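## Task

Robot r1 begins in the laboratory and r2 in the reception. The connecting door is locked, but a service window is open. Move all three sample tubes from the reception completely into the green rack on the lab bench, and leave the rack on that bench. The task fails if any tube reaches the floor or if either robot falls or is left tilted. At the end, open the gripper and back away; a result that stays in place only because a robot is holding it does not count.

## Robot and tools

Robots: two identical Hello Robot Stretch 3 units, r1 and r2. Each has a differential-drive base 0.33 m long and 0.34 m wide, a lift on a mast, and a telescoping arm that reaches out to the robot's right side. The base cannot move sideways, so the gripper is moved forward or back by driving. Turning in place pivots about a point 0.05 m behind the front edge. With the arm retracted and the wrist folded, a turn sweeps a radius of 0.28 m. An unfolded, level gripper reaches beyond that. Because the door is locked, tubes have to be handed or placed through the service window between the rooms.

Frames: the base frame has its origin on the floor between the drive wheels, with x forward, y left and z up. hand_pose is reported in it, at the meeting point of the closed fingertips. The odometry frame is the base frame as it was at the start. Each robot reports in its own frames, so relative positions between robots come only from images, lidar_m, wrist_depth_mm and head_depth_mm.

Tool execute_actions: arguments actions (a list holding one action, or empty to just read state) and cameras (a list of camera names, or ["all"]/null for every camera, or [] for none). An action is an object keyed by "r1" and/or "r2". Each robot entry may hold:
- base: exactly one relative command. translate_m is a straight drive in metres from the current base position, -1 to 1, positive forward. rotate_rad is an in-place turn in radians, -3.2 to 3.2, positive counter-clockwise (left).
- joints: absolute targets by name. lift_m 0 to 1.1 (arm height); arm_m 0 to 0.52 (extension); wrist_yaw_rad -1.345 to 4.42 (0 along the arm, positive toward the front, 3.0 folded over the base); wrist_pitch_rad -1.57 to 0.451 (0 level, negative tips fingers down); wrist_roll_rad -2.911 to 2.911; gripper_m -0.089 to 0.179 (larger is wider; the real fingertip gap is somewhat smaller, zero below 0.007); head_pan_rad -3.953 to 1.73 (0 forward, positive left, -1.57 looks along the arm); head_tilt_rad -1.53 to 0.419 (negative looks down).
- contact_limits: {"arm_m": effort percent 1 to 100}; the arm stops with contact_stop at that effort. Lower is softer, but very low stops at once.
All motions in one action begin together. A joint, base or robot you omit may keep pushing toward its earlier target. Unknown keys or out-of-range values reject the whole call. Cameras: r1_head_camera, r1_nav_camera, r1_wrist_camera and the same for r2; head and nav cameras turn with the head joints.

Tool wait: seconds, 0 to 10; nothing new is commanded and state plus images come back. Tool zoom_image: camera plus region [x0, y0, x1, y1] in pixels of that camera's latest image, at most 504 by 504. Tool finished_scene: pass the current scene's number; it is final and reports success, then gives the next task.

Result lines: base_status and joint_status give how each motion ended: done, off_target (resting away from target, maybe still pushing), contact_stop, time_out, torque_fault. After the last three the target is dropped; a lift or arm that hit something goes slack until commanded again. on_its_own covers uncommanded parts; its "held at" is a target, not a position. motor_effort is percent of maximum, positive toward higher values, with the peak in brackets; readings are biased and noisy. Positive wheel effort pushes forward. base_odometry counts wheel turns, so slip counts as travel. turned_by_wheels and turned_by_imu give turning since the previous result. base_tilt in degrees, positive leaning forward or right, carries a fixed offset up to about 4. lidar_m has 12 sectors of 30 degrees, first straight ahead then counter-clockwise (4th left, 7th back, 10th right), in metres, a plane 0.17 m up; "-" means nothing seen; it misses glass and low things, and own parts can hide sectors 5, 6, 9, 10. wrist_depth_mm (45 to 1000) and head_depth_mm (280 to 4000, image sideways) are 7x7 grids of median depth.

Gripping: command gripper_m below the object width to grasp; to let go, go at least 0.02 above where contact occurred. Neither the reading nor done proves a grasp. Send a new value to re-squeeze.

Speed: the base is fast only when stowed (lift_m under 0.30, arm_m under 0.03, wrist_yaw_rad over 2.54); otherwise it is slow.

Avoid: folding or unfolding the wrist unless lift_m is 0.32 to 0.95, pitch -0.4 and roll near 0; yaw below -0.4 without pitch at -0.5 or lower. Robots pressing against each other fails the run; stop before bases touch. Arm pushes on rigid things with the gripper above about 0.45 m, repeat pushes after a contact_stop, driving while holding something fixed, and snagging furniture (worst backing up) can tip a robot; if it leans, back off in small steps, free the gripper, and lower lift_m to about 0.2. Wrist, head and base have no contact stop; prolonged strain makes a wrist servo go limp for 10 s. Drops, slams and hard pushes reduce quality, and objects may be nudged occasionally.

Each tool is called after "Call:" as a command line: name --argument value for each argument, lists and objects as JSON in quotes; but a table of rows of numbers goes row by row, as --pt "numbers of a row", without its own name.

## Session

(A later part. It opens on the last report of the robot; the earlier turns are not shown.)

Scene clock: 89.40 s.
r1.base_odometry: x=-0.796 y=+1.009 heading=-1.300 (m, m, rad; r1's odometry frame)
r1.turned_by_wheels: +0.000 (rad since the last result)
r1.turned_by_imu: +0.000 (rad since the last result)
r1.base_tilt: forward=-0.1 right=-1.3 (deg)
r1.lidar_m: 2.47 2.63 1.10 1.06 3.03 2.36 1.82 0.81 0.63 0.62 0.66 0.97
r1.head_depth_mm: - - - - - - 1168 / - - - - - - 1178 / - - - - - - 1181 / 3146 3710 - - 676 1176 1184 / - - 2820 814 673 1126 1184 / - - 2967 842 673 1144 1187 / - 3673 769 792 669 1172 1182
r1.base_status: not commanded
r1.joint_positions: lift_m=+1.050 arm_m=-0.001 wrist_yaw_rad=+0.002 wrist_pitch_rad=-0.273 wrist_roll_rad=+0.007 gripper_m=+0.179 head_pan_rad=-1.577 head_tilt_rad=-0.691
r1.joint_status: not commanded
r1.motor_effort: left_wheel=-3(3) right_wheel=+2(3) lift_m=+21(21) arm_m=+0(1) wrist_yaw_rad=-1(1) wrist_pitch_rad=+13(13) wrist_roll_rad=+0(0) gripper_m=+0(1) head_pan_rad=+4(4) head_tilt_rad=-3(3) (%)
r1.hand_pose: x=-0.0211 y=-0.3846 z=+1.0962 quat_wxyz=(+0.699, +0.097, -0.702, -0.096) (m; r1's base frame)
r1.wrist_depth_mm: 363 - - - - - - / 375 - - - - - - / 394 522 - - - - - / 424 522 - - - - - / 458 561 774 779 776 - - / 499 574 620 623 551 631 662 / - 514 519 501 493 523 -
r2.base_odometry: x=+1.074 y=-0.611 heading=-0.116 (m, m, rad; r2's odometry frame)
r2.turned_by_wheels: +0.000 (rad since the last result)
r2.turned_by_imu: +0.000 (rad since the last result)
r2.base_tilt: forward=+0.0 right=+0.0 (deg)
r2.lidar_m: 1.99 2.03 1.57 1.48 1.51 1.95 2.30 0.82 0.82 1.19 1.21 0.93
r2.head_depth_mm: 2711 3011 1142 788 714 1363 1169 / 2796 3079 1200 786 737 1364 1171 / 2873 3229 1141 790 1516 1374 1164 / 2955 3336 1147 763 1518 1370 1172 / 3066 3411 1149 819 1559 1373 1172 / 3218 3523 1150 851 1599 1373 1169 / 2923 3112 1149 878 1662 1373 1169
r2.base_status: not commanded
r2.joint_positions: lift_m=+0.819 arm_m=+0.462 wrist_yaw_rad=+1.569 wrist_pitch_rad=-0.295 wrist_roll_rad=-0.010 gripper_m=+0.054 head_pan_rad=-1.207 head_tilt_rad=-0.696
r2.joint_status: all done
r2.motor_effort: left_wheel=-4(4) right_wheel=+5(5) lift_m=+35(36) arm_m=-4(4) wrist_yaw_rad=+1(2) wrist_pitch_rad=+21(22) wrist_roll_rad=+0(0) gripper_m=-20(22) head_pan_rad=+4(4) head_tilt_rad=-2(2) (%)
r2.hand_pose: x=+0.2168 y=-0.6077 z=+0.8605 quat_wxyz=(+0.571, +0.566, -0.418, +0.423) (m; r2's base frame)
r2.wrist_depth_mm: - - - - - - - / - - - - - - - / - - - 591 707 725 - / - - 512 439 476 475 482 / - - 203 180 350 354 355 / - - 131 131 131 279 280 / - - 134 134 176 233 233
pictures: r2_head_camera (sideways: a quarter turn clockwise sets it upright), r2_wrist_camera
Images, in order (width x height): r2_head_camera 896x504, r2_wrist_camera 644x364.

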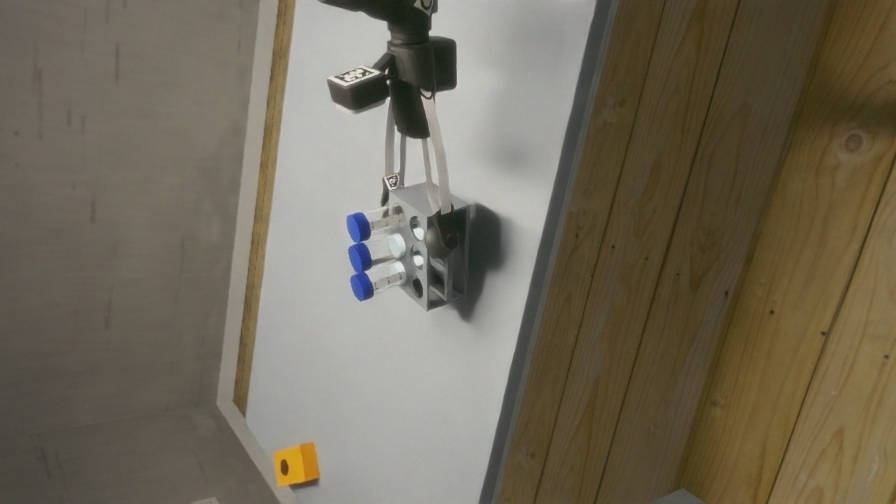

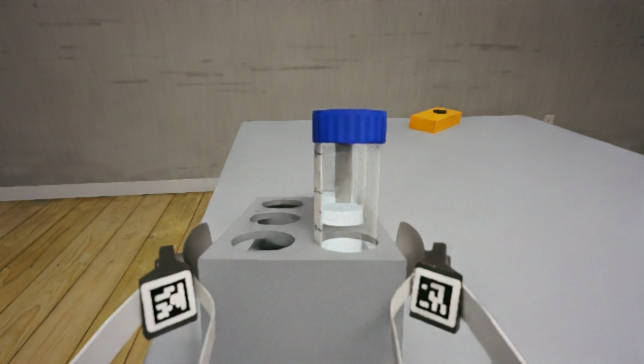

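Call:
execute_actions --actions '[{"r2":{"base":{"translate_m":-1.0},"joints":{"lift_m":1.0,"wrist_pitch_rad":-0.12,"arm_m":0.0,"wrist_yaw_rad":0}}}]' --cameras '["r2_wrist_camera"]'

Call:
execute_actions --actions '[{"r2":{"base":{"translate_m":-0.6}}}]' --cameras '[]'

Call:
execute_actions --actions '[{"r2":{"base":{"rotate_rad":-1.57}}}]' --cameras '[]'

Call:
execute_actions --actions '[{"r2":{"base":{"translate_m":0.5}}}]' --cameras '["r2_wrist_camera","r2_head_camera","r1_wrist_camera"]'

Scene clock: 101.07 s.
r1.base_odometry: x=-0.796 y=+1.009 heading=-1.300 (m, m, rad; r1's odometry frame)
r1.turned_by_wheels: +0.000 (rad since the last result)
r1.turned_by_imu: +0.001 (rad since the last result)
r1.base_tilt: forward=-0.1 right=-1.3 (deg)
r1.lidar_m: 2.47 2.64 1.10 1.06 3.05 2.35 1.82 0.81 0.63 0.62 0.66 0.97
r1.head_depth_mm: - - - - - - 1171 / - - - - - - 1186 / - - - - - - 1177 / - 3755 - - 675 1176 1184 / - 3899 2810 816 673 1117 1183 / - - 2934 841 674 1149 1176 / - 3652 772 792 671 1177 1176
r1.base_status: not commanded
r1.joint_positions: lift_m=+1.050 arm_m=-0.001 wrist_yaw_rad=+0.002 wrist_pitch_rad=-0.273 wrist_roll_rad=+0.007 gripper_m=+0.179 head_pan_rad=-1.577 head_tilt_rad=-0.691
r1.joint_status: not commanded
r1.motor_effort: left_wheel=-3(3) right_wheel=+2(3) lift_m=+22(21) arm_m=+0(0) wrist_yaw_rad=-1(2) wrist_pitch_rad=+13(13) wrist_roll_rad=+0(0) gripper_m=+1(0) head_pan_rad=+4(4) head_tilt_rad=-4(4) (%)
r1.hand_pose: x=-0.0211 y=-0.3846 z=+1.0962 quat_wxyz=(+0.699, +0.097, -0.702, -0.096) (m; r1's base frame)
r1.wrist_depth_mm: 361 - - - - - - / 376 - - - - - - / 398 513 - - - - - / 423 521 - - - - - / 462 558 781 788 781 - - / 494 573 622 632 550 628 657 / - 520 514 503 490 521 -
r2.base_odometry: x=+0.080 y=-0.496 heading=-0.116 (m, m, rad; r2's odometry frame)
r2.turned_by_wheels: +0.000 (rad since the last result)
r2.turned_by_imu: +0.004 (rad since the last result)
r2.base_tilt: forward=+0.0 right=+0.0 (deg)
r2.lidar_m: 1.89 2.15 1.47 1.39 1.42 1.36 1.29 1.33 1.73 3.31 0.70 1.67
r2.head_depth_mm: 2776 3074 2838 378 - - - / 2831 3124 2822 2097 1651 1362 1170 / 2951 3267 2818 2087 1648 1366 1173 / 3038 3417 1277 1771 1644 1371 1172 / 3129 3498 1146 931 1112 1301 1174 / 3218 3590 1152 910 1651 1370 1171 / 3375 3713 1150 944 1649 1373 1173
r2.base_status: done
r2.joint_positions: lift_m=+0.999 arm_m=+0.002 wrist_yaw_rad=+0.000 wrist_pitch_rad=-0.173 wrist_roll_rad=-0.010 gripper_m=+0.054 head_pan_rad=-1.207 head_tilt_rad=-0.696
r2.joint_status: wrist_pitch_rad off_target (ended at -0.173, target -0.120); the others done
joint sent to its limit — the command would take r2.arm_m past its lower limit, so that joint was sent only as far as its limit.
r2.motor_effort: left_wheel=-3(9) right_wheel=+5(7) lift_m=+35(36) arm_m=-4(5) wrist_yaw_rad=+0(5) wrist_pitch_rad=+25(29) wrist_roll_rad=+0(0) gripper_m=-20(20) head_pan_rad=+4(4) head_tilt_rad=-3(2) (%)
r2.hand_pose: x=-0.0214 y=-0.3952 z=+1.0701 quat_wxyz=(+0.708, +0.062, -0.701, -0.061) (m; r2's base frame)
r2.wrist_depth_mm: - - - - - - - / - - - - - - - / - - - - - - - / - - - - - - - / 821 898 205 180 - - - / 632 694 131 130 131 - - / 527 - 134 134 - - -
pictures: r2_wrist_camera
Images, in order (width x height): r2_wrist_camera 644x364.

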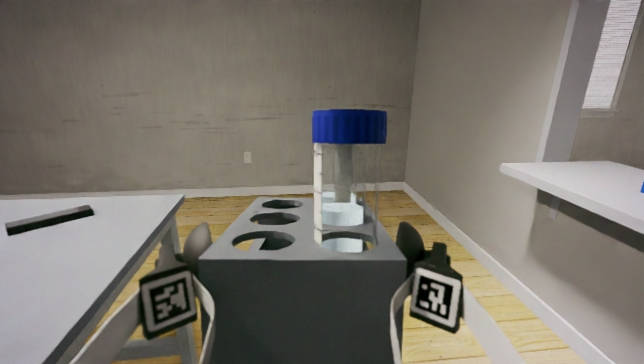

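Scene clock: 108.03 s.
r1.base_odometry: x=-0.796 y=+1.009 heading=-1.300 (m, m, rad; r1's odometry frame)
r1.turned_by_wheels: +0.000 (rad since the last result)
r1.turned_by_imu: +0.000 (rad since the last result)
r1.base_tilt: forward=-0.1 right=-1.3 (deg)
r1.lidar_m: 2.46 2.64 1.10 1.06 3.04 2.35 1.82 0.81 0.63 0.62 0.66 0.97
r1.head_depth_mm: - - - - - - 1169 / - - - - - - 1184 / - - - - - - 1172 / - 3736 - - 677 1185 1183 / - 3954 2791 813 674 1118 1176 / - - 2902 840 672 1140 1175 / - 3768 772 790 671 1171 1178
r1.base_status: not commanded
r1.joint_positions: lift_m=+1.050 arm_m=-0.001 wrist_yaw_rad=+0.002 wrist_pitch_rad=-0.273 wrist_roll_rad=+0.007 gripper_m=+0.179 head_pan_rad=-1.577 head_tilt_rad=-0.691
r1.joint_status: not commanded
r1.motor_effort: left_wheel=-3(3) right_wheel=+3(2) lift_m=+22(21) arm_m=+0(1) wrist_yaw_rad=-1(1) wrist_pitch_rad=+13(13) wrist_roll_rad=+0(0) gripper_m=+0(0) head_pan_rad=+4(4) head_tilt_rad=-4(2) (%)
r1.hand_pose: x=-0.0211 y=-0.3846 z=+1.0962 quat_wxyz=(+0.699, +0.097, -0.702, -0.096) (m; r1's base frame)
r1.wrist_depth_mm: 362 - - - - - - / 376 - - - - - - / 394 511 - - - - - / 423 522 - - - - - / 464 560 779 773 783 - - / 497 576 618 629 552 629 655 / - 519 515 504 496 524 -
r2.base_odometry: x=-0.516 y=-0.426 heading=-0.116 (m, m, rad; r2's odometry frame)
r2.turned_by_wheels: +0.000 (rad since the last result)
r2.turned_by_imu: +0.002 (rad since the last result)
r2.base_tilt: forward=+0.0 right=-0.1 (deg)
r2.lidar_m: 2.45 2.10 1.43 1.36 1.04 0.71 0.70 0.72 0.94 2.19 1.60 1.15
r2.head_depth_mm: 2768 3113 2849 378 - - - / 2858 3198 2836 2065 1650 1383 1170 / 2961 3297 2838 2082 1664 1366 1166 / 3023 3526 2832 2092 1650 1363 1172 / 3179 3576 2848 2110 1660 1370 1177 / 3266 3674 2866 2022 1667 1375 1171 / 3437 3838 2470 1998 1658 1373 1174
r2.base_status: done
r2.joint_positions: lift_m=+0.999 arm_m=+0.002 wrist_yaw_rad=+0.000 wrist_pitch_rad=-0.173 wrist_roll_rad=-0.010 gripper_m=+0.054 head_pan_rad=-1.207 head_tilt_rad=-0.696
r2.joint_status: not commanded
r2.motor_effort: left_wheel=-4(9) right_wheel=+5(7) lift_m=+35(35) arm_m=-4(4) wrist_yaw_rad=+0(0) wrist_pitch_rad=+25(25) wrist_roll_rad=+0(1) gripper_m=-19(20) head_pan_rad=+4(4) head_tilt_rad=-2(2) (%)
r2.hand_pose: x=-0.0214 y=-0.3952 z=+1.0701 quat_wxyz=(+0.708, +0.062, -0.701, -0.061) (m; r2's base frame)
r2.wrist_depth_mm: - - - - - - - / - - - - - - - / - - - - - - - / - - - - - - - / - - 204 180 943 846 786 / - - 131 131 131 706 667 / - - 134 134 - 909 692
pictures: none
No camera images: the call's "cameras" was empty. Leave "cameras" out to get every camera's image.

Scene clock: 111.50 s.
r1.base_odometry: x=-0.796 y=+1.009 heading=-1.300 (m, m, rad; r1's odometry frame)
r1.turned_by_wheels: +0.000 (rad since the last result)
r1.turned_by_imu: +0.000 (rad since the last result)
r1.base_tilt: forward=-0.2 right=-1.3 (deg)
r1.lidar_m: 2.47 2.63 1.10 1.06 3.03 2.35 1.82 0.81 0.63 0.62 0.66 0.97
r1.head_depth_mm: - - - - - - 1179 / - - - - - - 1185 / - - - - - - 1180 / - 3771 - - 677 1181 1184 / - - 2787 820 674 1123 1178 / - - 2935 842 671 1141 1186 / - 3649 773 790 670 1179 1179
r1.base_status: not commanded
r1.joint_positions: lift_m=+1.050 arm_m=-0.001 wrist_yaw_rad=+0.002 wrist_pitch_rad=-0.273 wrist_roll_rad=+0.007 gripper_m=+0.179 head_pan_rad=-1.577 head_tilt_rad=-0.691
r1.joint_status: not commanded
r1.motor_effort: left_wheel=-3(3) right_wheel=+3(3) lift_m=+21(21) arm_m=-1(1) wrist_yaw_rad=-1(1) wrist_pitch_rad=+13(13) wrist_roll_rad=+0(0) gripper_m=+0(0) head_pan_rad=+4(3) head_tilt_rad=-4(3) (%)
r1.hand_pose: x=-0.0211 y=-0.3846 z=+1.0962 quat_wxyz=(+0.699, +0.097, -0.702, -0.096) (m; r1's base frame)
r1.wrist_depth_mm: 363 - - - - - - / 377 - - - - - - / 400 516 - - - - - / 425 520 - - - - - / 460 561 778 784 785 - - / 495 574 621 621 550 626 650 / - 514 518 501 493 525 -
r2.base_odometry: x=-0.516 y=-0.426 heading=-1.686 (m, m, rad; r2's odometry frame)
r2.turned_by_wheels: -1.570 (rad since the last result)
r2.turned_by_imu: -1.584 (rad since the last result)
r2.base_tilt: forward=+0.0 right=-0.1 (deg)
r2.lidar_m: 2.10 1.60 1.14 2.45 2.12 1.44 1.37 1.06 0.72 0.70 0.72 0.93
r2.head_depth_mm: 546 608 669 377 - - - / 562 628 711 821 963 1176 1170 / 580 649 739 853 1020 1249 1174 / 596 669 766 897 1075 1291 1170 / 614 695 801 942 1141 1348 1171 / 635 722 833 983 1206 1363 1172 / 658 752 870 1041 1296 1366 1167
r2.base_status: done
r2.joint_positions: lift_m=+0.999 arm_m=+0.002 wrist_yaw_rad=+0.000 wrist_pitch_rad=-0.173 wrist_roll_rad=-0.010 gripper_m=+0.054 head_pan_rad=-1.207 head_tilt_rad=-0.696
r2.joint_status: not commanded
r2.motor_effort: left_wheel=+4(9) right_wheel=-4(8) lift_m=+35(36) arm_m=-4(4) wrist_yaw_rad=+0(0) wrist_pitch_rad=+25(25) wrist_roll_rad=+0(1) gripper_m=-20(20) head_pan_rad=+4(4) head_tilt_rad=-2(2) (%)
r2.hand_pose: x=-0.0214 y=-0.3952 z=+1.0701 quat_wxyz=(+0.708, +0.062, -0.701, -0.061) (m; r2's base frame)
r2.wrist_depth_mm: 383 396 403 417 417 430 452 / 401 412 426 442 438 460 477 / 416 430 452 454 456 474 497 / 440 453 463 247 484 516 536 / 460 472 204 179 503 540 571 / 486 493 131 131 131 581 605 / 519 542 134 135 357 624 661
pictures: none
No camera images: the call's "cameras" was empty. Leave "cameras" out to get every camera's image.

Scene clock: 117.57 s.
r1.base_odometry: x=-0.796 y=+1.009 heading=-1.300 (m, m, rad; r1's odometry frame)
r1.turned_by_wheels: +0.000 (rad since the last result)
r1.turned_by_imu: +0.000 (rad since the last result)
r1.base_tilt: forward=-0.1 right=-1.3 (deg)
r1.lidar_m: 2.46 2.64 1.10 1.06 3.04 2.36 1.83 0.81 0.63 0.62 0.66 0.97
r1.head_depth_mm: - - - - - - 1176 / - - - - - - 1185 / - - - - - - 1180 / - 3744 - - 678 1176 1187 / - - 2808 817 673 1121 1184 / - - 2890 839 671 1147 1183 / - 1483 768 794 670 1180 1180
r1.base_status: not commanded
r1.joint_positions: lift_m=+1.050 arm_m=-0.001 wrist_yaw_rad=+0.002 wrist_pitch_rad=-0.273 wrist_roll_rad=+0.007 gripper_m=+0.179 head_pan_rad=-1.577 head_tilt_rad=-0.691
r1.joint_status: not commanded
r1.motor_effort: left_wheel=-3(3) right_wheel=+3(2) lift_m=+20(21) arm_m=-1(1) wrist_yaw_rad=-1(1) wrist_pitch_rad=+13(13) wrist_roll_rad=+0(0) gripper_m=+0(1) head_pan_rad=+4(4) head_tilt_rad=-2(5) (%)
r1.hand_pose: x=-0.0211 y=-0.3846 z=+1.0962 quat_wxyz=(+0.699, +0.097, -0.702, -0.096) (m; r1's base frame)
r1.wrist_depth_mm: 365 959 - - - - - / 376 922 - - - - - / 396 518 - - - - - / 424 518 - - - - - / 460 560 782 776 786 - - / 496 577 622 631 548 632 662 / - 516 520 501 493 521 -
r2.base_odometry: x=-0.573 y=-0.923 heading=-1.686 (m, m, rad; r2's odometry frame)
r2.turned_by_wheels: +0.000 (rad since the last result)
r2.turned_by_imu: +0.000 (rad since the last result)
r2.base_tilt: forward=+0.0 right=+0.0 (deg)
r2.lidar_m: 1.97 2.92 1.26 1.00 2.89 1.97 1.86 0.98 0.71 0.66 0.67 0.87
r2.head_depth_mm: 511 569 629 378 - - - / 527 588 664 771 906 1104 1167 / 541 607 692 800 954 1185 1173 / 558 626 714 830 1011 1255 1170 / 1345 3804 1148 852 1038 1300 1168 / - - 1152 850 740 1337 1173 / - - 1151 852 1215 1374 1168
r2.base_status: done
r2.joint_positions: lift_m=+0.999 arm_m=+0.002 wrist_yaw_rad=+0.000 wrist_pitch_rad=-0.173 wrist_roll_rad=-0.010 gripper_m=+0.054 head_pan_rad=-1.207 head_tilt_rad=-0.696
r2.joint_status: not commanded
r2.motor_effort: left_wheel=+4(10) right_wheel=-4(7) lift_m=+35(35) arm_m=-4(4) wrist_yaw_rad=+0(0) wrist_pitch_rad=+25(25) wrist_roll_rad=+0(0) gripper_m=-20(20) head_pan_rad=+4(4) head_tilt_rad=-2(2) (%)
r2.hand_pose: x=-0.0214 y=-0.3952 z=+1.0701 quat_wxyz=(+0.708, +0.062, -0.701, -0.061) (m; r2's base frame)
r2.wrist_depth_mm: 346 360 372 380 396 412 428 / 361 372 384 404 416 430 456 / 380 391 404 413 442 460 477 / 406 412 429 246 465 485 509 / 723 436 203 168 482 515 537 / 598 451 130 131 131 554 580 / 503 495 134 135 345 586 611
pictures: r1_wrist_camera, r2_head_camera (sideways: a quarter turn clockwise sets it upright), r2_wrist_camera
Images, in order (width x height): r1_wrist_camera 644x364, r2_head_camera 896x504, r2_wrist_camera 644x364.

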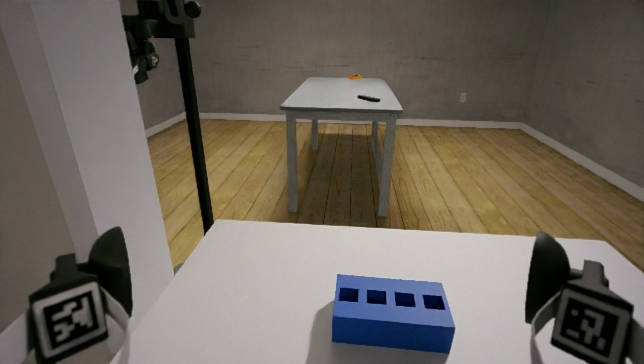

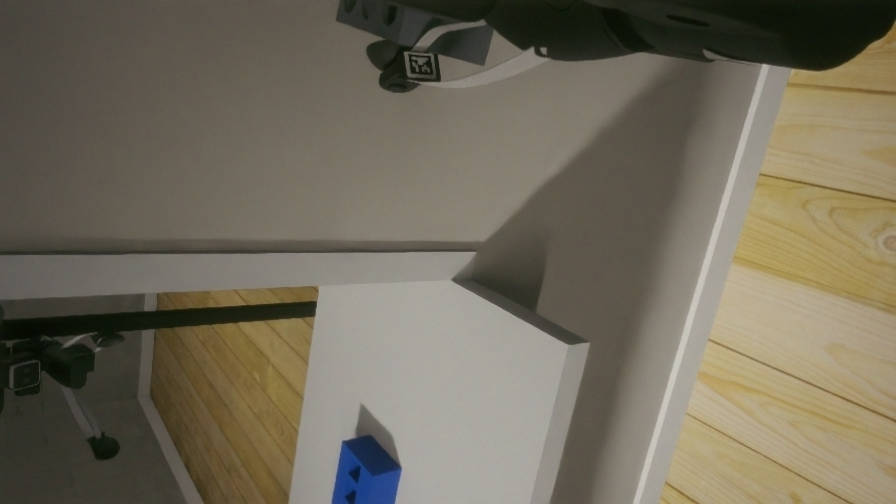

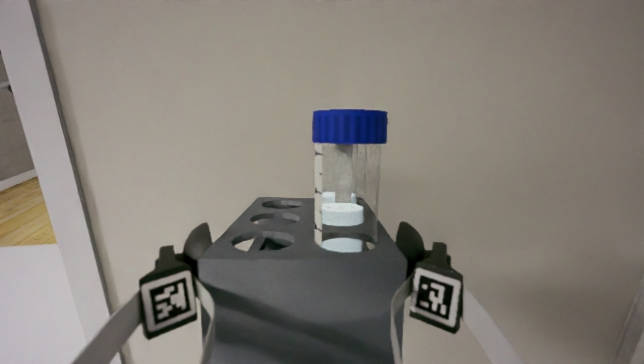

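Call:
execute_actions --actions '[{"r2":{"base":{"rotate_rad":0.08}}}]' --cameras '[]'

Call:
execute_actions --actions '[{"r2":{"base":{"translate_m":0.38},"joints":{"lift_m":0.82,"arm_m":0.2,"head_pan_rad":-1.57}}}]' --cameras '["r2_wrist_camera","r2_head_camera","r1_wrist_camera"]'

Scene clock: 118.87 s.
r1.base_odometry: x=-0.796 y=+1.009 heading=-1.300 (m, m, rad; r1's odometry frame)
r1.turned_by_wheels: +0.000 (rad since the last result)
r1.turned_by_imu: +0.000 (rad since the last result)
r1.base_tilt: forward=-0.1 right=-1.3 (deg)
r1.lidar_m: 2.47 2.63 1.11 1.06 3.03 2.36 1.83 0.81 0.63 0.62 0.66 0.98
r1.head_depth_mm: - - - - - - 1173 / - - - - - - 1184 / - - - - - - 1173 / - 3803 - - 677 1179 1185 / - - 2794 819 672 1124 1184 / - - 2881 843 671 1145 1183 / - 1497 771 793 670 1178 1173
r1.base_status: not commanded
r1.joint_positions: lift_m=+1.050 arm_m=-0.001 wrist_yaw_rad=+0.002 wrist_pitch_rad=-0.273 wrist_roll_rad=+0.007 gripper_m=+0.179 head_pan_rad=-1.577 head_tilt_rad=-0.691
r1.joint_status: not commanded
r1.motor_effort: left_wheel=-3(3) right_wheel=+3(2) lift_m=+21(21) arm_m=-1(0) wrist_yaw_rad=-1(2) wrist_pitch_rad=+13(13) wrist_roll_rad=+0(0) gripper_m=+0(0) head_pan_rad=+4(4) head_tilt_rad=-4(3) (%)
r1.hand_pose: x=-0.0211 y=-0.3846 z=+1.0962 quat_wxyz=(+0.699, +0.097, -0.702, -0.096) (m; r1's base frame)
r1.wrist_depth_mm: 363 934 - - - - - / 377 881 - - - - - / 400 515 - - - - - / 422 525 - - - - - / 458 555 777 780 781 - - / 496 574 622 619 553 627 659 / - 517 517 498 492 523 -
r2.base_odometry: x=-0.573 y=-0.923 heading=-1.606 (m, m, rad; r2's odometry frame)
r2.turned_by_wheels: +0.080 (rad since the last result)
r2.turned_by_imu: +0.081 (rad since the last result)
r2.base_tilt: forward=+0.0 right=+0.0 (deg)
r2.lidar_m: 2.56 2.97 1.26 0.99 2.65 1.92 1.87 0.94 0.69 0.66 0.69 0.94
r2.head_depth_mm: 516 573 631 377 - - - / 535 595 673 778 911 1106 1168 / 551 623 705 815 970 1192 1167 / 1454 3754 1093 846 1038 1283 1168 / - - 1148 847 1089 1321 1177 / - - 1153 852 1218 1368 1169 / 3917 3961 1145 852 1326 1376 1180
r2.base_status: done
r2.joint_positions: lift_m=+0.999 arm_m=+0.002 wrist_yaw_rad=+0.000 wrist_pitch_rad=-0.173 wrist_roll_rad=-0.010 gripper_m=+0.054 head_pan_rad=-1.207 head_tilt_rad=-0.696
r2.joint_status: not commanded
r2.motor_effort: left_wheel=-4(5) right_wheel=+5(6) lift_m=+35(35) arm_m=-4(4) wrist_yaw_rad=+0(0) wrist_pitch_rad=+25(25) wrist_roll_rad=+0(1) gripper_m=-20(20) head_pan_rad=+4(4) head_tilt_rad=-2(2) (%)
r2.hand_pose: x=-0.0214 y=-0.3951 z=+1.0701 quat_wxyz=(+0.708, +0.062, -0.701, -0.061) (m; r2's base frame)
r2.wrist_depth_mm: - 369 373 380 381 384 391 / - 382 391 399 399 407 407 / - 401 411 407 421 431 437 / - 426 436 432 443 451 461 / - 451 204 179 461 486 491 / 627 570 131 131 131 510 522 / 501 511 134 135 335 546 560
pictures: none
No camera images: the call's "cameras" was empty. Leave "cameras" out to get every camera's image.

Scene clock: 124.50 s.
r1.base_odometry: x=-0.796 y=+1.009 heading=-1.300 (m, m, rad; r1's odometry frame)
r1.turned_by_wheels: +0.000 (rad since the last result)
r1.turned_by_imu: +0.000 (rad since the last result)
r1.base_tilt: forward=-0.1 right=-1.3 (deg)
r1.lidar_m: 2.46 2.62 1.10 1.06 3.05 2.36 1.83 0.81 0.63 0.62 0.66 0.97
r1.head_depth_mm: - - - - - - 1173 / - - - - - - 1183 / - - - - - - 1170 / - 3720 - - 676 1168 1183 / 1330 3710 2182 819 673 1120 1181 / - 1083 2934 841 675 1147 1180 / - 959 769 792 668 1176 1177
r1.base_status: not commanded
r1.joint_positions: lift_m=+1.050 arm_m=-0.001 wrist_yaw_rad=+0.002 wrist_pitch_rad=-0.273 wrist_roll_rad=+0.007 gripper_m=+0.179 head_pan_rad=-1.577 head_tilt_rad=-0.691
r1.joint_status: not commanded
r1.motor_effort: left_wheel=-3(3) right_wheel=+2(3) lift_m=+21(21) arm_m=-1(0) wrist_yaw_rad=-1(1) wrist_pitch_rad=+13(13) wrist_roll_rad=+0(0) gripper_m=-1(0) head_pan_rad=+4(4) head_tilt_rad=-3(3) (%)
r1.hand_pose: x=-0.0211 y=-0.3846 z=+1.0962 quat_wxyz=(+0.699, +0.097, -0.702, -0.096) (m; r1's base frame)
r1.wrist_depth_mm: 362 - - - - - - / 374 - - - - - - / 397 514 - - - - - / 425 516 - - - - - / 459 559 781 790 772 - - / 495 570 622 622 552 637 653 / - 521 513 501 492 521 -
r2.base_odometry: x=-0.586 y=-1.303 heading=-1.606 (m, m, rad; r2's odometry frame)
r2.turned_by_wheels: +0.000 (rad since the last result)
r2.turned_by_imu: -0.268 (rad since the last result)
r2.base_tilt: forward=+0.0 right=-0.1 (deg)
r2.lidar_m: 1.26 2.53 2.93 1.11 3.64 2.57 2.20 1.23 0.74 0.64 0.63 0.73
r2.head_depth_mm: 571 646 751 870 - - 1145 / 556 630 724 809 - 1275 1162 / 540 610 686 691 - 1244 1178 / 528 590 674 773 897 1187 1172 / 523 607 781 820 672 1123 1175 / - 2368 2849 850 675 1065 1170 / - 3496 2849 851 675 1012 1146
r2.base_status: done
r2.joint_positions: lift_m=+0.821 arm_m=+0.199 wrist_yaw_rad=-0.103 wrist_pitch_rad=-0.212 wrist_roll_rad=-0.007 gripper_m=+0.057 head_pan_rad=-1.563 head_tilt_rad=-0.696
r2.joint_status: all done
r2.on_its_own: wrist_yaw_rad is held at -0.085, not at your +0.000, by its stall guard, which is not easing now; gripper_m is held at +0.056, not at your +0.050, by its stall guard, which is not easing now; wrist_yaw_rad is at rest, and its effort (+21) is outside its rest range (-12 to +12); wrist_pitch_rad is at rest, and its effort (+42) is outside its rest range (-20 to +32)
r2.motor_effort: left_wheel=-4(20) right_wheel=+9(38) lift_m=+13(34) arm_m=+8(24) wrist_yaw_rad=+21(86) wrist_pitch_rad=+42(63) wrist_roll_rad=-2(3) gripper_m=-23(28) head_pan_rad=-3(31) head_tilt_rad=-2(2) (%)
r2.hand_pose: x=-0.0467 y=-0.5884 z=+0.8818 quat_wxyz=(+0.701, +0.039, -0.703, -0.111) (m; r2's base frame)
r2.wrist_depth_mm: 158 176 194 217 245 286 334 / 166 183 204 226 262 306 364 / 177 192 214 188 279 331 401 / - 194 221 225 300 356 444 / 389 203 195 164 306 396 502 / 319 209 115 125 134 446 563 / 260 236 120 130 268 502 668
pictures: r1_wrist_camera, r2_head_camera (sideways: a quarter turn clockwise sets it upright), r2_wrist_camera
Images, in order (width x height): r1_wrist_camera 644x364, r2_head_camera 896x504, r2_wrist_camera 644x364.

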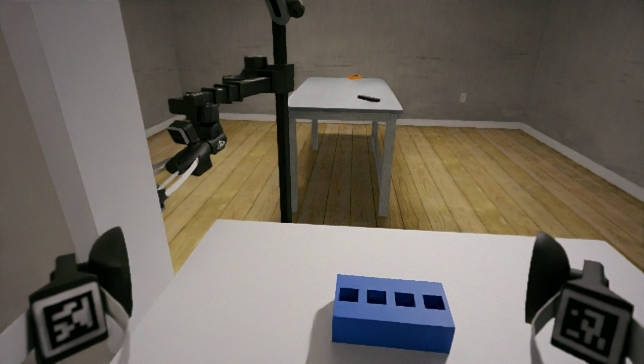

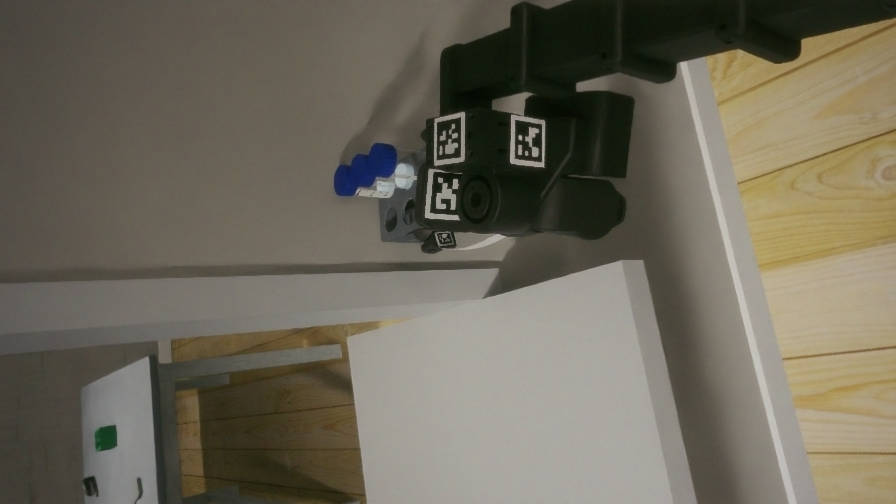

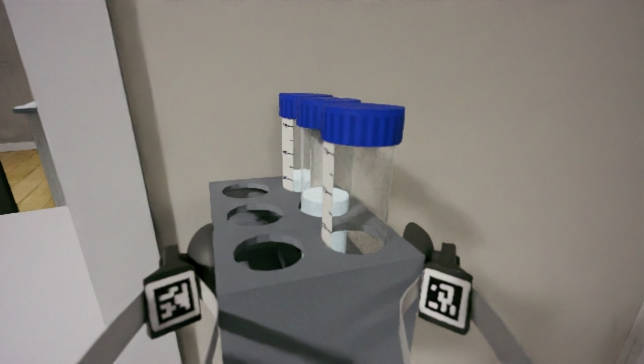

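Careless. Retract and recover.

Call:
execute_actions --actions '[{"r2":{"joints":{"arm_m":0.01,"lift_m":0.88}}}]' --cameras '[]'

Call:
execute_actions --actions '[{"r2":{"base":{"rotate_rad":0.27},"joints":{"wrist_yaw_rad":0.01}}}]' --cameras '["r2_wrist_camera","r2_head_camera","r1_wrist_camera"]'

Scene clock: 127.33 s.
r1.base_odometry: x=-0.796 y=+1.009 heading=-1.300 (m, m, rad; r1's odometry frame)
r1.turned_by_wheels: +0.000 (rad since the last result)
r1.turned_by_imu: +0.000 (rad since the last result)
r1.base_tilt: forward=-0.1 right=-1.3 (deg)
r1.lidar_m: 2.46 2.63 1.10 1.06 3.03 2.35 1.82 0.81 0.63 0.62 0.66 0.97
r1.head_depth_mm: - - - - - - 1173 / - - - - - - 1180 / - - - - - - 1183 / - 3715 - - 679 1184 1191 / 1276 1545 2187 815 675 1112 1173 / - 1106 2899 834 673 1144 1175 / - 937 775 790 670 1174 1173
r1.base_status: not commanded
r1.joint_positions: lift_m=+1.050 arm_m=-0.001 wrist_yaw_rad=+0.002 wrist_pitch_rad=-0.273 wrist_roll_rad=+0.007 gripper_m=+0.179 head_pan_rad=-1.577 head_tilt_rad=-0.691
r1.joint_status: not commanded
r1.motor_effort: left_wheel=-3(3) right_wheel=+2(2) lift_m=+21(21) arm_m=+0(0) wrist_yaw_rad=-1(1) wrist_pitch_rad=+13(13) wrist_roll_rad=+0(0) gripper_m=+1(2) head_pan_rad=+4(4) head_tilt_rad=-3(4) (%)
r1.hand_pose: x=-0.0211 y=-0.3846 z=+1.0962 quat_wxyz=(+0.699, +0.097, -0.702, -0.096) (m; r1's base frame)
r1.wrist_depth_mm: 363 - - - - - - / 373 - - - - - - / 398 515 - - - - - / 422 519 - - - - - / 460 559 775 781 785 - - / 495 564 627 621 555 635 655 / - 518 517 501 491 525 -
r2.base_odometry: x=-0.586 y=-1.303 heading=-1.606 (m, m, rad; r2's odometry frame)
r2.turned_by_wheels: +0.000 (rad since the last result)
r2.turned_by_imu: +0.001 (rad since the last result)
r2.base_tilt: forward=+0.0 right=-0.1 (deg)
r2.lidar_m: 1.26 2.53 2.92 1.11 3.63 2.55 2.20 1.23 0.74 0.64 0.64 0.73
r2.head_depth_mm: 568 647 749 892 1080 - - / 556 627 723 818 1048 - - / 540 609 690 501 - - - / 525 587 671 742 888 1189 1182 / 524 607 789 817 672 1118 1171 / - 2372 2818 846 675 1063 1176 / - 3478 2843 850 674 1009 1144
r2.base_status: not commanded
r2.joint_positions: lift_m=+0.879 arm_m=+0.010 wrist_yaw_rad=-0.085 wrist_pitch_rad=-0.173 wrist_roll_rad=-0.007 gripper_m=+0.057 head_pan_rad=-1.563 head_tilt_rad=-0.696
r2.joint_status: all done
r2.on_its_own: wrist_yaw_rad is held at -0.085, not at your +0.000, by its stall guard, which is not easing now; gripper_m is held at +0.056, not at your +0.050, by its stall guard, which is not easing now
r2.motor_effort: left_wheel=+2(4) right_wheel=-2(10) lift_m=+35(38) arm_m=-4(7) wrist_yaw_rad=+1(22) wrist_pitch_rad=+25(42) wrist_roll_rad=-2(2) gripper_m=-21(23) head_pan_rad=-3(3) head_tilt_rad=-2(2) (%)
r2.hand_pose: x=-0.0426 y=-0.4026 z=+0.9501 quat_wxyz=(+0.704, +0.032, -0.704, -0.091) (m; r2's base frame)
r2.wrist_depth_mm: - - 354 399 446 511 593 / - - 372 414 466 543 646 / - - 388 158 496 574 696 / - - 388 211 526 620 744 / 589 583 186 165 544 669 820 / 439 449 116 125 136 735 858 / 351 338 120 130 648 810 -
pictures: none
No camera images: the call's "cameras" was empty. Leave "cameras" out to get every camera's image.

Scene clock: 129.10 s.
r1.base_odometry: x=-0.796 y=+1.009 heading=-1.300 (m, m, rad; r1's odometry frame)
r1.turned_by_wheels: +0.000 (rad since the last result)
r1.turned_by_imu: +0.000 (rad since the last result)
r1.base_tilt: forward=-0.1 right=-1.3 (deg)
r1.lidar_m: 2.46 2.64 1.10 1.06 3.05 2.36 1.82 0.81 0.63 0.62 0.66 0.97
r1.head_depth_mm: - - - - - - 1172 / - - - - - - 1184 / - - - - - - 1173 / - 3749 - - 676 1172 1185 / 1283 1090 2116 812 674 1117 1183 / 1234 3938 2919 839 673 1147 1181 / - 3675 773 794 667 1179 1186
r1.base_status: not commanded
r1.joint_positions: lift_m=+1.050 arm_m=-0.001 wrist_yaw_rad=+0.002 wrist_pitch_rad=-0.273 wrist_roll_rad=+0.007 gripper_m=+0.179 head_pan_rad=-1.577 head_tilt_rad=-0.691
r1.joint_status: not commanded
r1.motor_effort: left_wheel=-3(3) right_wheel=+3(2) lift_m=+21(21) arm_m=+0(1) wrist_yaw_rad=-1(1) wrist_pitch_rad=+13(13) wrist_roll_rad=+0(0) gripper_m=+1(0) head_pan_rad=+4(4) head_tilt_rad=-3(3) (%)
r1.hand_pose: x=-0.0211 y=-0.3846 z=+1.0962 quat_wxyz=(+0.699, +0.097, -0.702, -0.096) (m; r1's base frame)
r1.wrist_depth_mm: 362 - - - - - - / 374 - - - - - - / 396 511 - - - - - / 421 520 - - - - - / 457 554 775 767 797 - - / 496 572 624 626 552 626 660 / - 516 515 500 490 522 -
r2.base_odometry: x=-0.586 y=-1.303 heading=-1.336 (m, m, rad; r2's odometry frame)
r2.turned_by_wheels: +0.270 (rad since the last result)
r2.turned_by_imu: +0.273 (rad since the last result)
r2.base_tilt: forward=+0.0 right=-0.1 (deg)
r2.lidar_m: 2.49 2.63 1.11 1.02 3.10 2.27 2.20 0.89 0.66 0.64 0.66 0.90
r2.head_depth_mm: 506 569 648 756 889 - - / 514 573 643 756 908 - - / - 3555 2576 483 - - - / - 3806 2812 547 636 1184 1165 / - 3545 2708 851 671 1166 1175 / 986 - 2827 818 674 1160 1178 / - - 2877 802 673 1182 1175
r2.base_status: done
r2.joint_positions: lift_m=+0.879 arm_m=+0.010 wrist_yaw_rad=+0.010 wrist_pitch_rad=-0.173 wrist_roll_rad=-0.007 gripper_m=+0.057 head_pan_rad=-1.563 head_tilt_rad=-0.696
r2.joint_status: all done
r2.on_its_own: gripper_m is held at +0.056, not at your +0.050, by its stall guard, which is not easing now
r2.motor_effort: left_wheel=-4(8) right_wheel=+5(10) lift_m=+35(35) arm_m=-4(4) wrist_yaw_rad=+1(7) wrist_pitch_rad=+25(25) wrist_roll_rad=-2(2) gripper_m=-21(21) head_pan_rad=-3(3) head_tilt_rad=-2(1) (%)
r2.hand_pose: x=-0.0191 y=-0.4035 z=+0.9501 quat_wxyz=(+0.707, +0.065, -0.702, -0.058) (m; r2's base frame)
r2.wrist_depth_mm: - - 998 - 345 351 352 / - - - - 365 369 375 / - - - 159 383 387 392 / - - - 211 404 409 417 / 481 509 187 165 427 440 444 / 433 438 116 125 136 466 472 / 353 336 119 130 478 498 501
pictures: r1_wrist_camera, r2_head_camera (sideways: a quarter turn clockwise sets it upright), r2_wrist_camera
Images, in order (width x height): r1_wrist_camera 644x364, r2_head_camera 896x504, r2_wrist_camera 644x364.

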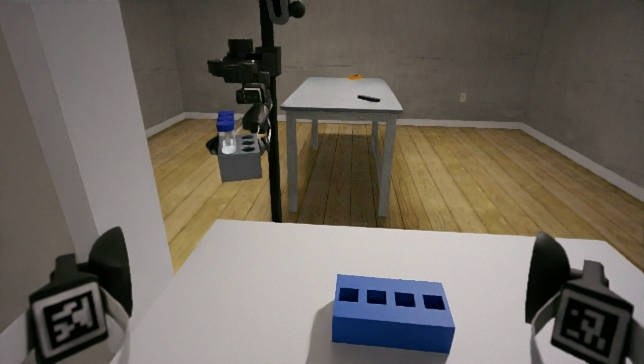

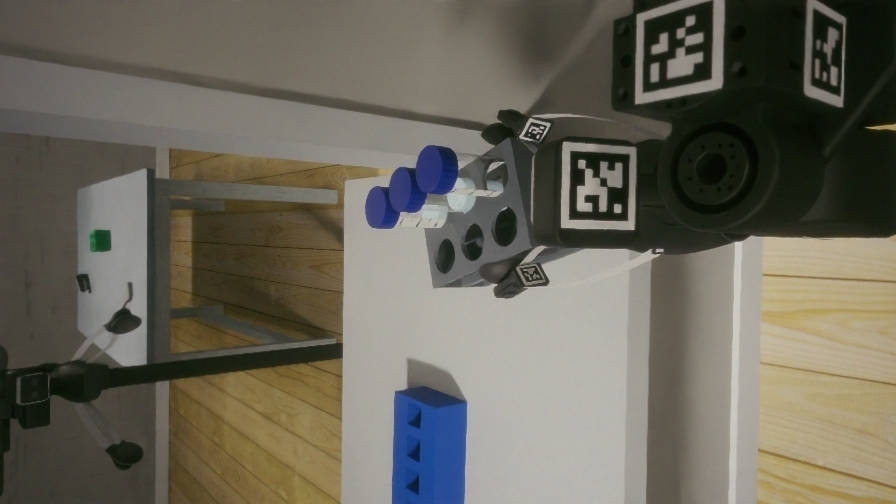

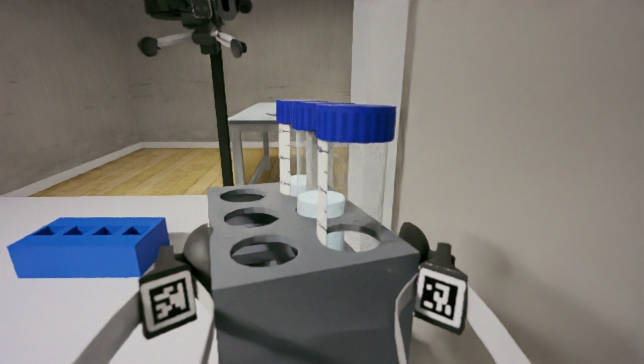

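Call:
execute_actions --actions '[{"r2":{"base":{"translate_m":0.13}}}]' --cameras '[]'

Call:
execute_actions --actions '[{"r2":{"joints":{"arm_m":0.3,"lift_m":0.76}}}]' --cameras '["r2_wrist_camera","r2_head_camera","r1_wrist_camera"]'

Scene clock: 131.73 s.
r1.base_odometry: x=-0.796 y=+1.009 heading=-1.300 (m, m, rad; r1's odometry frame)
r1.turned_by_wheels: +0.000 (rad since the last result)
r1.turned_by_imu: +0.000 (rad since the last result)
r1.base_tilt: forward=-0.2 right=-1.3 (deg)
r1.lidar_m: 2.47 2.64 1.11 1.06 3.03 2.35 1.83 0.81 0.63 0.62 0.66 0.97
r1.head_depth_mm: - - - - - - 1175 / - - - - - - 1180 / - - - - - - 1179 / 2458 1032 - - 678 1181 1195 / 1243 - 2830 818 675 1121 1179 / - - 2948 840 672 1149 1180 / - 3638 773 790 669 1174 1172
r1.base_status: not commanded
r1.joint_positions: lift_m=+1.050 arm_m=-0.001 wrist_yaw_rad=+0.002 wrist_pitch_rad=-0.273 wrist_roll_rad=+0.007 gripper_m=+0.179 head_pan_rad=-1.577 head_tilt_rad=-0.691
r1.joint_status: not commanded
r1.motor_effort: left_wheel=-3(3) right_wheel=+2(2) lift_m=+21(21) arm_m=-1(1) wrist_yaw_rad=-1(1) wrist_pitch_rad=+13(13) wrist_roll_rad=+0(0) gripper_m=+0(0) head_pan_rad=+4(4) head_tilt_rad=-3(3) (%)
r1.hand_pose: x=-0.0211 y=-0.3846 z=+1.0962 quat_wxyz=(+0.699, +0.097, -0.702, -0.096) (m; r1's base frame)
r1.wrist_depth_mm: 363 - - - - - - / 374 - - - - - - / 399 512 - - - - - / 422 521 - - - - - / 461 558 770 788 778 - - / 499 579 625 616 552 631 660 / - 522 517 505 491 522 -
r2.base_odometry: x=-0.556 y=-1.429 heading=-1.336 (m, m, rad; r2's odometry frame)
r2.turned_by_wheels: +0.000 (rad since the last result)
r2.turned_by_imu: +0.000 (rad since the last result)
r2.base_tilt: forward=+0.0 right=+0.0 (deg)
r2.lidar_m: 2.40 2.49 1.06 1.04 1.04 2.41 2.33 0.90 0.66 0.64 0.66 0.91
r2.head_depth_mm: - 3578 697 765 786 - - / - - 2815 847 670 - - / - 3612 2698 484 - - - / - 3835 2874 546 635 1192 1165 / 987 3382 2611 801 674 1153 1175 / - - 2837 803 675 1157 1172 / - - 2853 851 673 1164 1175
r2.base_status: done
r2.joint_positions: lift_m=+0.879 arm_m=+0.010 wrist_yaw_rad=+0.010 wrist_pitch_rad=-0.173 wrist_roll_rad=-0.007 gripper_m=+0.057 head_pan_rad=-1.563 head_tilt_rad=-0.696
r2.joint_status: not commanded
r2.on_its_own: gripper_m is held at +0.056, not at your +0.050, by its stall guard, which is not easing now
r2.motor_effort: left_wheel=-5(7) right_wheel=+5(10) lift_m=+35(35) arm_m=-4(4) wrist_yaw_rad=+1(1) wrist_pitch_rad=+25(25) wrist_roll_rad=-2(2) gripper_m=-21(21) head_pan_rad=-3(3) head_tilt_rad=-2(2) (%)
r2.hand_pose: x=-0.0191 y=-0.4035 z=+0.9501 quat_wxyz=(+0.707, +0.065, -0.702, -0.058) (m; r2's base frame)
r2.wrist_depth_mm: - - 966 - - 350 354 / - - - - - 369 376 / - - - 158 473 385 395 / - - - 211 - 407 418 / 574 509 187 166 452 433 444 / 441 446 116 125 135 468 470 / 350 338 119 130 328 486 504
pictures: none
No camera images: the call's "cameras" was empty. Leave "cameras" out to get every camera's image.

Scene clock: 135.10 s.
r1.base_odometry: x=-0.796 y=+1.009 heading=-1.300 (m, m, rad; r1's odometry frame)
r1.turned_by_wheels: +0.000 (rad since the last result)
r1.turned_by_imu: +0.000 (rad since the last result)
r1.base_tilt: forward=-0.1 right=-1.3 (deg)
r1.lidar_m: 2.47 2.63 1.11 1.06 3.04 2.35 1.82 0.81 0.63 0.62 0.66 0.98
r1.head_depth_mm: - - - - - - 1179 / - - - - - - 1188 / - - - - - - 1179 / 3160 2228 - - 677 1170 1189 / - 1138 1013 790 676 1121 1184 / - - 2948 841 673 1145 1180 / - 3662 772 790 668 1176 1186
r1.base_status: not commanded
r1.joint_positions: lift_m=+1.050 arm_m=-0.001 wrist_yaw_rad=+0.002 wrist_pitch_rad=-0.273 wrist_roll_rad=+0.007 gripper_m=+0.179 head_pan_rad=-1.577 head_tilt_rad=-0.691
r1.joint_status: not commanded
r1.motor_effort: left_wheel=-3(3) right_wheel=+3(3) lift_m=+21(21) arm_m=+0(1) wrist_yaw_rad=-1(1) wrist_pitch_rad=+13(13) wrist_roll_rad=+0(0) gripper_m=+1(0) head_pan_rad=+4(4) head_tilt_rad=-3(3) (%)
r1.hand_pose: x=-0.0211 y=-0.3846 z=+1.0962 quat_wxyz=(+0.699, +0.097, -0.702, -0.096) (m; r1's base frame)
r1.wrist_depth_mm: 364 - - - - - - / 378 - - - - - - / 396 513 - - - - - / 425 525 - - - - - / 461 559 743 750 785 - - / 497 572 570 551 557 622 653 / - 519 503 505 490 523 -
r2.base_odometry: x=-0.556 y=-1.429 heading=-1.336 (m, m, rad; r2's odometry frame)
r2.turned_by_wheels: +0.000 (rad since the last result)
r2.turned_by_imu: +0.000 (rad since the last result)
r2.base_tilt: forward=-0.1 right=-0.1 (deg)
r2.lidar_m: 2.41 2.49 1.06 1.04 1.05 2.40 2.33 0.90 0.66 0.64 0.66 0.91
r2.head_depth_mm: - 3511 700 766 857 - - / - - 2823 913 641 1147 1170 / - 3496 2696 - 643 1142 1172 / - 3791 2822 815 672 1148 1166 / 996 3361 2619 796 672 1154 1161 / - - 2810 798 675 1166 1168 / - - 2852 849 675 1176 1172
r2.base_status: not commanded
r2.joint_positions: lift_m=+0.761 arm_m=+0.300 wrist_yaw_rad=+0.010 wrist_pitch_rad=-0.173 wrist_roll_rad=-0.007 gripper_m=+0.057 head_pan_rad=-1.563 head_tilt_rad=-0.696
r2.joint_status: all done
r2.on_its_own: gripper_m is held at +0.056, not at your +0.050, by its stall guard, which is not easing now
r2.motor_effort: left_wheel=-5(4) right_wheel=+5(5) lift_m=+12(32) arm_m=+3(3) wrist_yaw_rad=+1(1) wrist_pitch_rad=+25(25) wrist_roll_rad=-2(2) gripper_m=-21(21) head_pan_rad=-3(3) head_tilt_rad=-2(2) (%)
r2.hand_pose: x=-0.0191 y=-0.6929 z=+0.8314 quat_wxyz=(+0.707, +0.065, -0.702, -0.058) (m; r2's base frame)
r2.wrist_depth_mm: - - - - - - - / - - - - - - 218 / - - - 159 - - 217 / - - - 211 - - 216 / 221 309 187 165 332 - 218 / 180 189 116 125 136 248 219 / 144 191 119 130 185 200 200
pictures: r1_wrist_camera, r2_head_camera (sideways: a quarter turn clockwise sets it upright), r2_wrist_camera
Images, in order (width x height): r1_wrist_camera 644x364, r2_head_camera 896x504, r2_wrist_camera 644x364.

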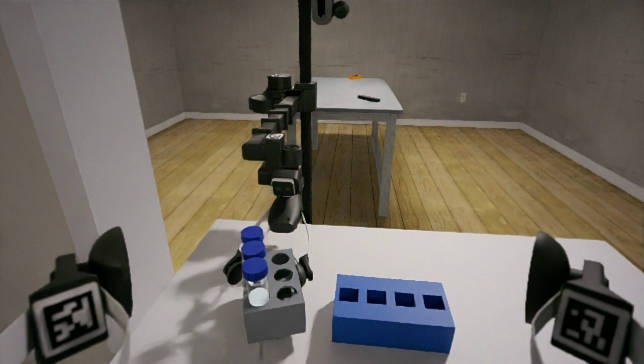

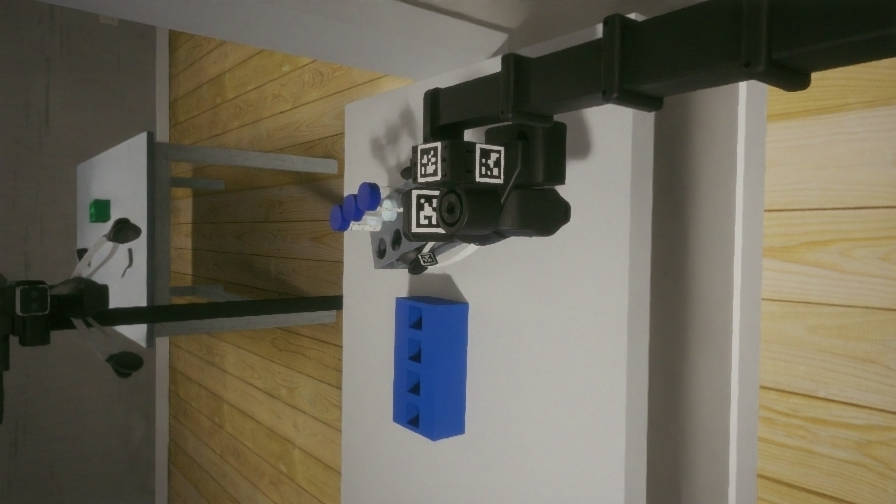

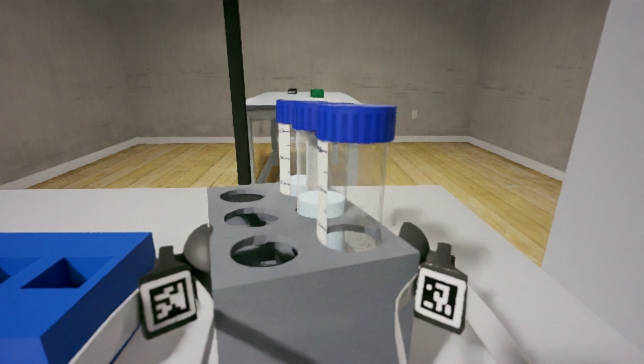

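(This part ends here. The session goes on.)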